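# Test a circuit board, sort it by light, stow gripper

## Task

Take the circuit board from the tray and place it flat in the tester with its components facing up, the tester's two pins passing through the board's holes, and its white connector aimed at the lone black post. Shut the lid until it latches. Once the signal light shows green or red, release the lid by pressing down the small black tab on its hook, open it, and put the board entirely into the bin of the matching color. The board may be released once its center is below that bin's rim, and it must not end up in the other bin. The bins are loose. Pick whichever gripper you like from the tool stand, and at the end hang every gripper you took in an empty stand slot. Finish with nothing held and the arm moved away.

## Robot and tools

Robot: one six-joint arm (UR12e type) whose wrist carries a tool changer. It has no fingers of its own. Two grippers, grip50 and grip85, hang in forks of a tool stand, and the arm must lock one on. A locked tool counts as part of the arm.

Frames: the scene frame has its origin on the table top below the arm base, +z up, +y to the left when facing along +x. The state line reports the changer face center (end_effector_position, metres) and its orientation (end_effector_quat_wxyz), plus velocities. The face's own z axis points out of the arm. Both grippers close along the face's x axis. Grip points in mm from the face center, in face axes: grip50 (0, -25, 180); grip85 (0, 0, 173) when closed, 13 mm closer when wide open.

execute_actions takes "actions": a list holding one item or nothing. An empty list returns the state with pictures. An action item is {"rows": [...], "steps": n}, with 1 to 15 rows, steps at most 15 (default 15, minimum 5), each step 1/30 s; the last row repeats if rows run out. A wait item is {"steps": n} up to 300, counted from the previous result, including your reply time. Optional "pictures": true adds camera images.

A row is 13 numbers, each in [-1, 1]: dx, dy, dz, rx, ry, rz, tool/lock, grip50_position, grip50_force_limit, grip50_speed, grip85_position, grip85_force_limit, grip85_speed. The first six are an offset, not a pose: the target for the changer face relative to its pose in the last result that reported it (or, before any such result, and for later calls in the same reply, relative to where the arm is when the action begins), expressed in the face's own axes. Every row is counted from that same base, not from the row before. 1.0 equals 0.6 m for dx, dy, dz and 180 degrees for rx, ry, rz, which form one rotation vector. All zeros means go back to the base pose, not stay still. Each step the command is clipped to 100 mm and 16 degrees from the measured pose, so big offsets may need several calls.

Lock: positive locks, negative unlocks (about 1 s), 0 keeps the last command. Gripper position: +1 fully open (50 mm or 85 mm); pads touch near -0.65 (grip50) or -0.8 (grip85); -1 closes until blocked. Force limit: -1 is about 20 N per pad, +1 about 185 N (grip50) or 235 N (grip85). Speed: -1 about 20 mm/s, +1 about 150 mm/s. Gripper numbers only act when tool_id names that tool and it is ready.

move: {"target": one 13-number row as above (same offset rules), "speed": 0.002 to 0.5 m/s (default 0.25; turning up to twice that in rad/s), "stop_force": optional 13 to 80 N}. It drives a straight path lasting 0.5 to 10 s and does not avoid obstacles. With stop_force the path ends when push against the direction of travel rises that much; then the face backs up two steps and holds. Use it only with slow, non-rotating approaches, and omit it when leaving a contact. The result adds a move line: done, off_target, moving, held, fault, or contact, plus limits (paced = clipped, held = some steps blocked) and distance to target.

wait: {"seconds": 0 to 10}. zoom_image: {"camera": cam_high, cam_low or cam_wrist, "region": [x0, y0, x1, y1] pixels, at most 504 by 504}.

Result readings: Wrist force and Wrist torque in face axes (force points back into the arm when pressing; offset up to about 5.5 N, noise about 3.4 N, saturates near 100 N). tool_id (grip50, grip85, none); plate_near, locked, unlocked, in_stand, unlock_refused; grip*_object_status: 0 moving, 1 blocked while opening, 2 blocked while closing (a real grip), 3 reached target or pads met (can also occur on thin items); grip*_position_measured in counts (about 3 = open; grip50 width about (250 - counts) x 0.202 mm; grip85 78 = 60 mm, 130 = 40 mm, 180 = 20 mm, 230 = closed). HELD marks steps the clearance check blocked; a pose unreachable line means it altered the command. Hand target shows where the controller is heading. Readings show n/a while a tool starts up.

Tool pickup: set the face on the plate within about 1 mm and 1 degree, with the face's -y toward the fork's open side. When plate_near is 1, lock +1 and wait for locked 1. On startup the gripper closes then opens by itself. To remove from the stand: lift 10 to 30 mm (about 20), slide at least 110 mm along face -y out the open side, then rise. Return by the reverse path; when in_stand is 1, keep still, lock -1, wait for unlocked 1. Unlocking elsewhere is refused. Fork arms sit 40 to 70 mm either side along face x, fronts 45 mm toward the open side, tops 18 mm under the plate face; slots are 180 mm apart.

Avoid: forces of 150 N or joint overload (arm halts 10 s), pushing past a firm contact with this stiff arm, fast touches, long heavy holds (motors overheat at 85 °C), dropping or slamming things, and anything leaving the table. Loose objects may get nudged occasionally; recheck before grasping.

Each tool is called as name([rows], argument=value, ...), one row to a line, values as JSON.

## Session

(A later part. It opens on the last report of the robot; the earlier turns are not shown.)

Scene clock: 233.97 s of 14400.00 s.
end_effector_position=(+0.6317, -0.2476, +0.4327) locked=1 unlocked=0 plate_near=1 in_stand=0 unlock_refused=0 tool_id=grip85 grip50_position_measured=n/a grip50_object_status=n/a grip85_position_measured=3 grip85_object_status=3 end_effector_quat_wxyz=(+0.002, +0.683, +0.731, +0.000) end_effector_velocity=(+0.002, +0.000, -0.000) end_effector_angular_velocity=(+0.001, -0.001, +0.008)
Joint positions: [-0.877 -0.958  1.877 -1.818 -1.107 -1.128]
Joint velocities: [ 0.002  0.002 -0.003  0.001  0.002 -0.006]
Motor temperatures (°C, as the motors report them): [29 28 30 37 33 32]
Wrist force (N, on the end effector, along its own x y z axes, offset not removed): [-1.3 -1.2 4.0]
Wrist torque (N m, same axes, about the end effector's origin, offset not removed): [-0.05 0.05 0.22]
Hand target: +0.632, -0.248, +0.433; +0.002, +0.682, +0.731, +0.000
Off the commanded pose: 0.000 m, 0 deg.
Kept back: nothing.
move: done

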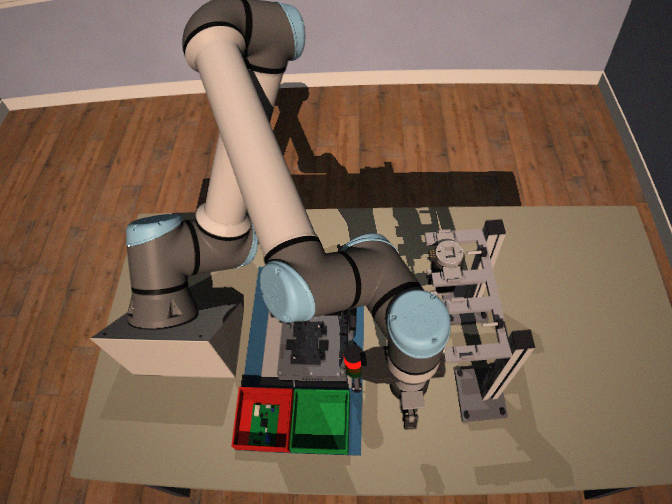

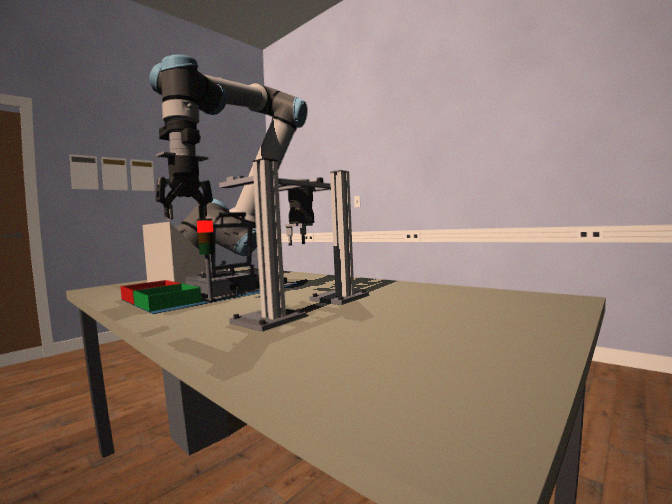

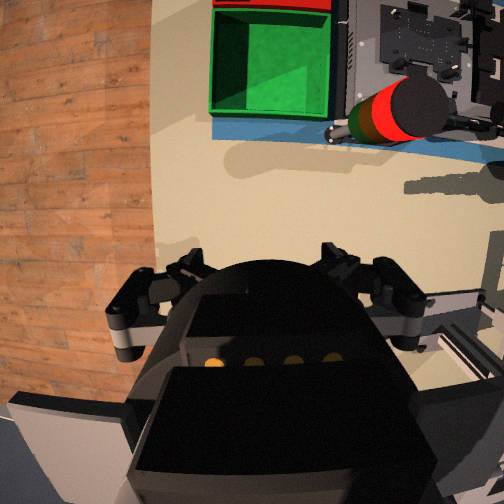

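move(target=[0.1995,0.0145,0.0855,0,0,0,0,0,0,0,1,-0.5,-0.5], speed=0.1)

move(target=[0,0.2,0,0,0,0,0,0,0,0,1,-0.5,-0.5], speed=0.04, stop_force=15)

Scene clock: 235.97 s of 14400.00 s.
end_effector_position=(+0.6322, -0.1278, +0.3812) locked=1 unlocked=0 plate_near=1 in_stand=0 unlock_refused=0 tool_id=grip85 grip50_position_measured=n/a grip50_object_status=n/a grip85_position_measured=3 grip85_object_status=3 end_effector_quat_wxyz=(+0.002, +0.683, +0.731, -0.000) end_effector_velocity=(+0.000, +0.002, -0.001) end_effector_angular_velocity=(+0.001, -0.000, -0.002)
Joint positions: [-0.771 -1.101  2.019 -1.864 -1.043 -1.031]
Joint velocities: [ 0.002 -0.002  0.002  0.     0.002  0.003]
Motor temperatures (°C, as the motors report them): [29 28 30 37 33 32]
Wrist force (N, on the end effector, along its own x y z axes, offset not removed): [-2.9 2.9 0.8]
Wrist torque (N m, same axes, about the end effector's origin, offset not removed): [0.19 0.18 0.14]
Hand target: +0.632, -0.128, +0.381; +0.002, +0.683, +0.731, -0.000
Off the commanded pose: 0.000 m, 0 deg.
Kept back: nothing.
move: done

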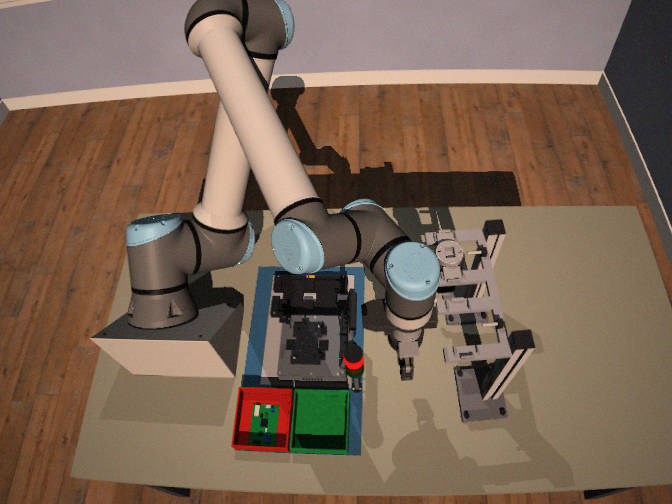

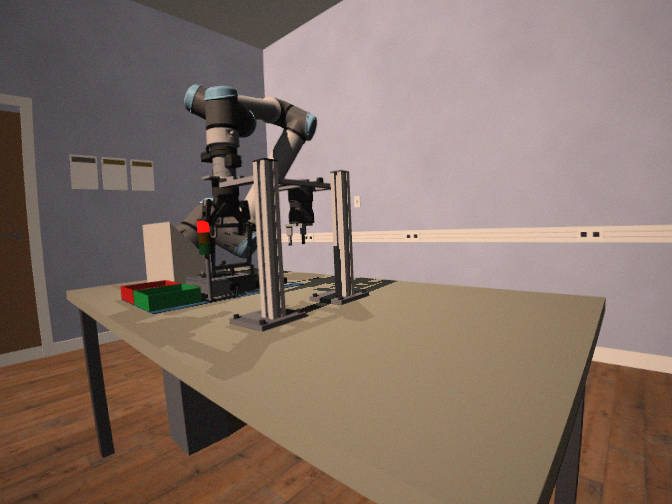

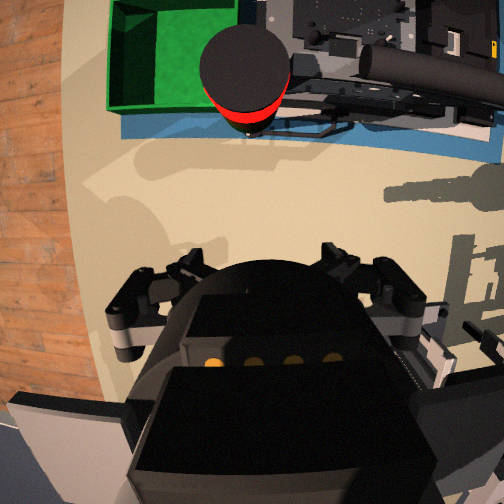

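Scene clock: 239.33 s of 14400.00 s.
end_effector_position=(+0.7518, -0.1196, +0.3815) locked=1 unlocked=0 plate_near=1 in_stand=0 unlock_refused=0 tool_id=grip85 grip50_position_measured=n/a grip50_object_status=n/a grip85_position_measured=3 grip85_object_status=3 end_effector_quat_wxyz=(+0.002, +0.683, +0.731, -0.000) end_effector_velocity=(+0.001, -0.000, +0.000) end_effector_angular_velocity=(-0.000, -0.000, -0.001)
Joint positions: [-0.662 -0.99   1.813 -1.826 -0.981 -0.925]
Joint velocities: [ 0.001  0.001 -0.003  0.     0.     0.002]
Motor temperatures (°C, as the motors report them): [29 28 30 37 33 32]
Wrist force (N, on the end effector, along its own x y z axes, offset not removed): [-0.6 -1.7 1.8]
Wrist torque (N m, same axes, about the end effector's origin, offset not removed): [-0.07 0.19 0.04]
Hand target: +0.752, -0.120, +0.382; +0.002, +0.683, +0.731, -0.000
Off the commanded pose: 0.000 m, 0 deg.
Kept back: nothing.
move: done

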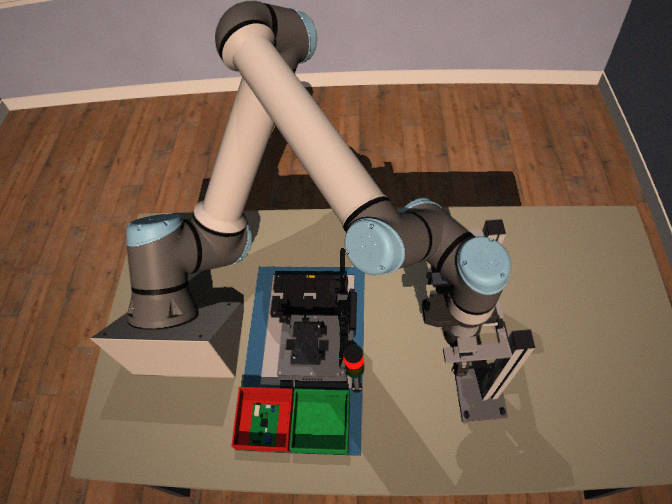

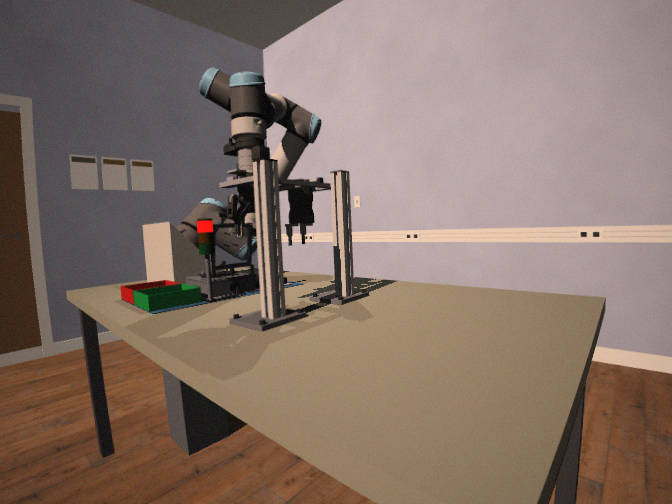

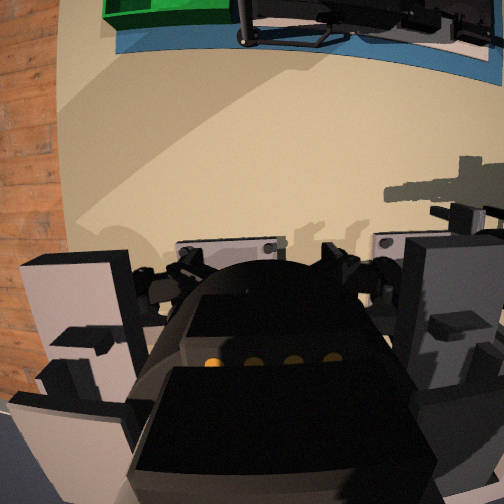

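move(target=[0.0005,0,0.035,0,0,0,0,0,0,0,1,-0.5,-0.5], speed=0.01, stop_force=15)

Scene clock: 241.90 s of 14400.00 s.
end_effector_position=(+0.7519, -0.1194, +0.3607) locked=1 unlocked=0 plate_near=1 in_stand=1 unlock_refused=0 tool_id=grip85 grip50_position_measured=n/a grip50_object_status=n/a grip85_position_measured=3 grip85_object_status=3 end_effector_quat_wxyz=(+0.002, +0.683, +0.731, -0.000) end_effector_velocity=(+0.000, +0.000, -0.001) end_effector_angular_velocity=(-0.000, -0.001, +0.001)
Joint positions: [-0.647 -0.979  1.832 -1.864 -0.974 -0.91 ]
Joint velocities: [ 0.001  0.     0.001 -0.003  0.001  0.001]
Motor temperatures (°C, as the motors report them): [29 28 30 37 33 32]
Wrist force (N, on the end effector, along its own x y z axes, offset not removed): [2.6 -5.0 -7.6]
Wrist torque (N m, same axes, about the end effector's origin, offset not removed): [-0.11 0.38 0.07]
Hand target: +0.752, -0.119, +0.361; +0.002, +0.683, +0.731, -0.000
Off the commanded pose: 0.000 m, 0 deg.
Kept back: nothing.
move: done

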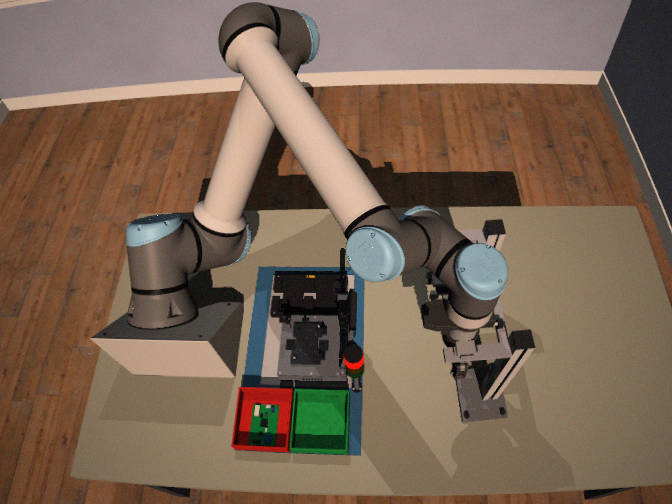

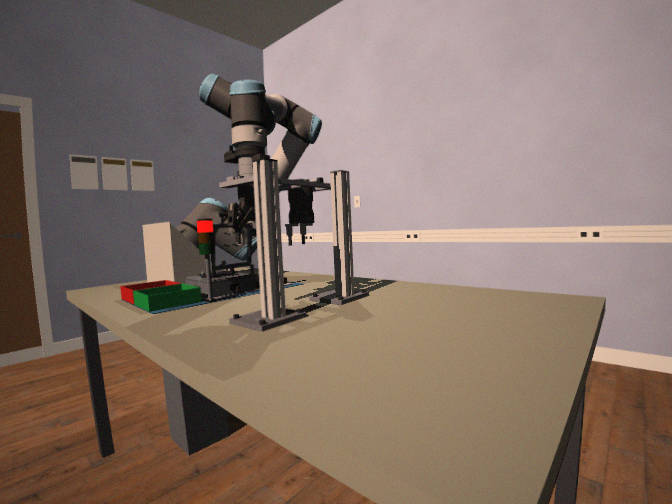

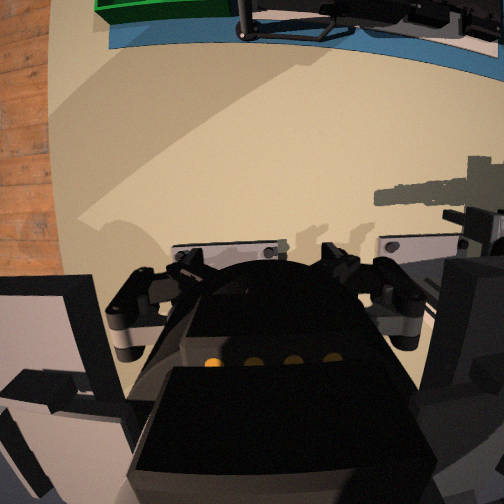

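execute_actions([
  {"rows":[[0,0,0,0,0,0,-1,0,0,0,1,-0.5,-0.5]],"steps":15},
])

execute_actions([
  {"steps":35},
])

Scene clock: 242.33 s of 14400.00 s.
end_effector_position=(+0.7518, -0.1194, +0.3606) locked=0 unlocked=0 plate_near=1 in_stand=1 unlock_refused=0 tool_id=none grip50_position_measured=n/a grip50_object_status=n/a grip85_position_measured=n/a grip85_object_status=n/a end_effector_quat_wxyz=(+0.002, +0.683, +0.731, -0.000) end_effector_velocity=(-0.000, -0.000, -0.000) end_effector_angular_velocity=(+0.001, +0.000, +0.000)
Joint positions: [-0.647 -0.979  1.833 -1.865 -0.974 -0.91 ]
Joint velocities: [-0.     0.     0.     0.001  0.    -0.001]
Motor temperatures (°C, as the motors report them): [29 28 30 37 33 32]
Wrist force (N, on the end effector, along its own x y z axes, offset not removed): [-1.5 -2.9 -0.2]
Wrist torque (N m, same axes, about the end effector's origin, offset not removed): [-0.38 0.34 0.07]
Steps of this call (steps 1 to 3: nothing new was sent; steps 4 to 13: the first 10 steps of this action). Readings (end_effector_position | what the end effector reports):
4: (+0.7519, -0.1194, +0.3606) | locked=1 unlocked=0 plate_near=1 in_stand=1 unlock_refused=0 tool_id=grip85 grip50_position_measured=n/a grip50_object_status=n/a grip85_position_measured=3 grip85_object_status=3
5: (+0.7518, -0.1194, +0.3606) | locked=1 unlocked=0 plate_near=1 in_stand=1 unlock_refused=0 tool_id=grip85 grip50_position_measured=n/a grip50_object_status=n/a grip85_position_measured=3 grip85_object_status=3
7: (+0.7518, -0.1194, +0.3606) | locked=1 unlocked=0 plate_near=1 in_stand=1 unlock_refused=0 tool_id=grip85 grip50_position_measured=n/a grip50_object_status=n/a grip85_position_measured=3 grip85_object_status=3
11: (+0.7518, -0.1194, +0.3606) | locked=0 unlocked=0 plate_near=1 in_stand=1 unlock_refused=0 tool_id=none grip50_position_measured=n/a grip50_object_status=n/a grip85_position_measured=n/a grip85_object_status=n/a
13: the state above

Scene clock: 243.50 s of 14400.00 s.
end_effector_position=(+0.7519, -0.1194, +0.3607) locked=0 unlocked=1 plate_near=1 in_stand=1 unlock_refused=0 tool_id=none grip50_position_measured=n/a grip50_object_status=n/a grip85_position_measured=n/a grip85_object_status=n/a end_effector_quat_wxyz=(+0.002, +0.683, +0.731, -0.000) end_effector_velocity=(+0.000, +0.000, -0.000) end_effector_angular_velocity=(+0.001, -0.001, -0.000)
Joint positions: [-0.647 -0.979  1.832 -1.864 -0.974 -0.91 ]
Joint velocities: [-0.     0.     0.     0.     0.001  0.   ]
Motor temperatures (°C, as the motors report them): [29 28 30 37 33 32]
Wrist force (N, on the end effector, along its own x y z axes, offset not removed): [-2.2 -1.0 -1.5]
Wrist torque (N m, same axes, about the end effector's origin, offset not removed): [-0.14 0.14 0.12]
Hand target: +0.752, -0.119, +0.361; +0.002, +0.683, +0.731, -0.000
Off the commanded pose: 0.000 m, 0 deg.
Kept back: nothing.
Steps of this call (steps 1 to 5: the last 5 steps of your previous action; steps 6 to 35: nothing new was sent). Readings (end_effector_position | what the end effector reports):
1: (+0.7518, -0.1194, +0.3606) | locked=0 unlocked=0 plate_near=1 in_stand=1 unlock_refused=0 tool_id=none grip50_position_measured=n/a grip50_object_status=n/a grip85_position_measured=n/a grip85_object_status=n/a
2: (+0.7518, -0.1194, +0.3606) | locked=0 unlocked=0 plate_near=1 in_stand=1 unlock_refused=0 tool_id=none grip50_position_measured=n/a grip50_object_status=n/a grip85_position_measured=n/a grip85_object_status=n/a
4: (+0.7518, -0.1194, +0.3606) | locked=0 unlocked=0 plate_near=1 in_stand=1 unlock_refused=0 tool_id=none grip50_position_measured=n/a grip50_object_status=n/a grip85_position_measured=n/a grip85_object_status=n/a
8: (+0.7518, -0.1194, +0.3606) | locked=0 unlocked=0 plate_near=1 in_stand=1 unlock_refused=0 tool_id=none grip50_position_measured=n/a grip50_object_status=n/a grip85_position_measured=n/a grip85_object_status=n/a
35: the state above

move(target=[0,0,-0.2,0,0,0,0,0,0,0,0,0,0], speed=0.08)

finished_scene(scene=1)

Scene clock: 245.63 s of 14400.00 s.
end_effector_position=(+0.7515, -0.1192, +0.4805) locked=0 unlocked=1 plate_near=0 in_stand=0 unlock_refused=0 tool_id=none grip50_position_measured=n/a grip50_object_status=n/a grip85_position_measured=n/a grip85_object_status=n/a end_effector_quat_wxyz=(+0.002, +0.683, +0.731, -0.000) end_effector_velocity=(-0.000, -0.000, +0.002) end_effector_angular_velocity=(-0.000, +0.001, -0.000)
Joint positions: [-0.725 -1.027  1.705 -1.647 -1.016 -0.988]
Joint velocities: [-0.001 -0.    -0.003  0.004 -0.002 -0.001]
Motor temperatures (°C, as the motors report them): [29 28 30 37 33 32]
Wrist force (N, on the end effector, along its own x y z axes, offset not removed): [-2.5 -2.2 -3.4]
Wrist torque (N m, same axes, about the end effector's origin, offset not removed): [-0.24 0.17 0.17]
Hand target: +0.752, -0.119, +0.481; +0.002, +0.683, +0.731, -0.000
Off the commanded pose: 0.000 m, 0 deg.
Kept back: nothing.
move: done

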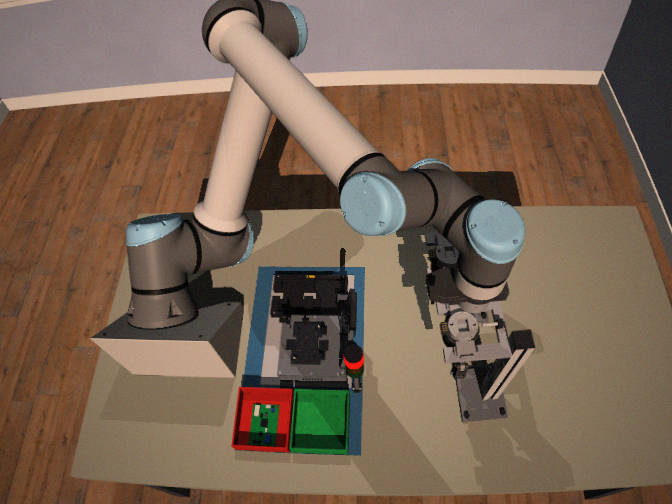

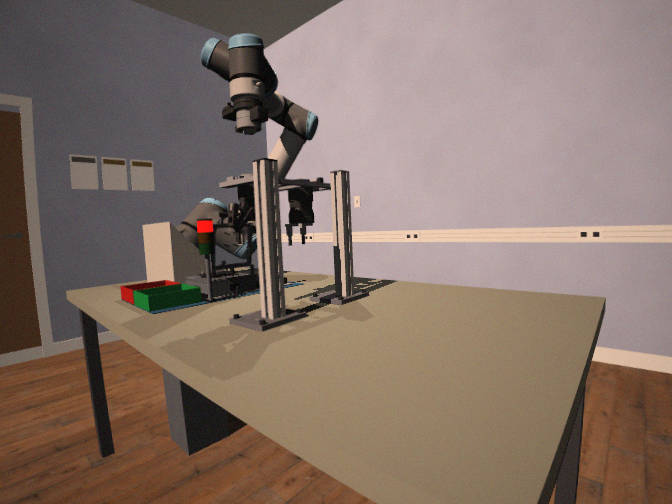

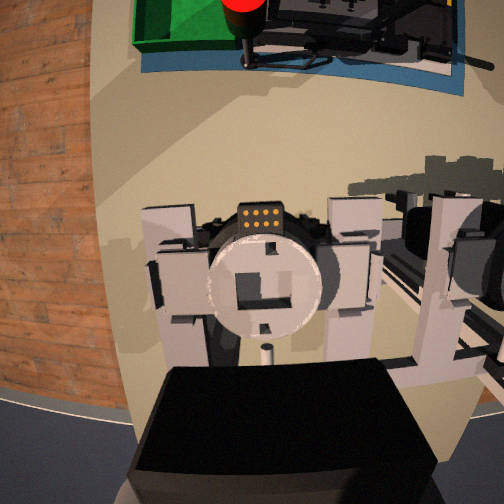

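The scene is finished: the task was done.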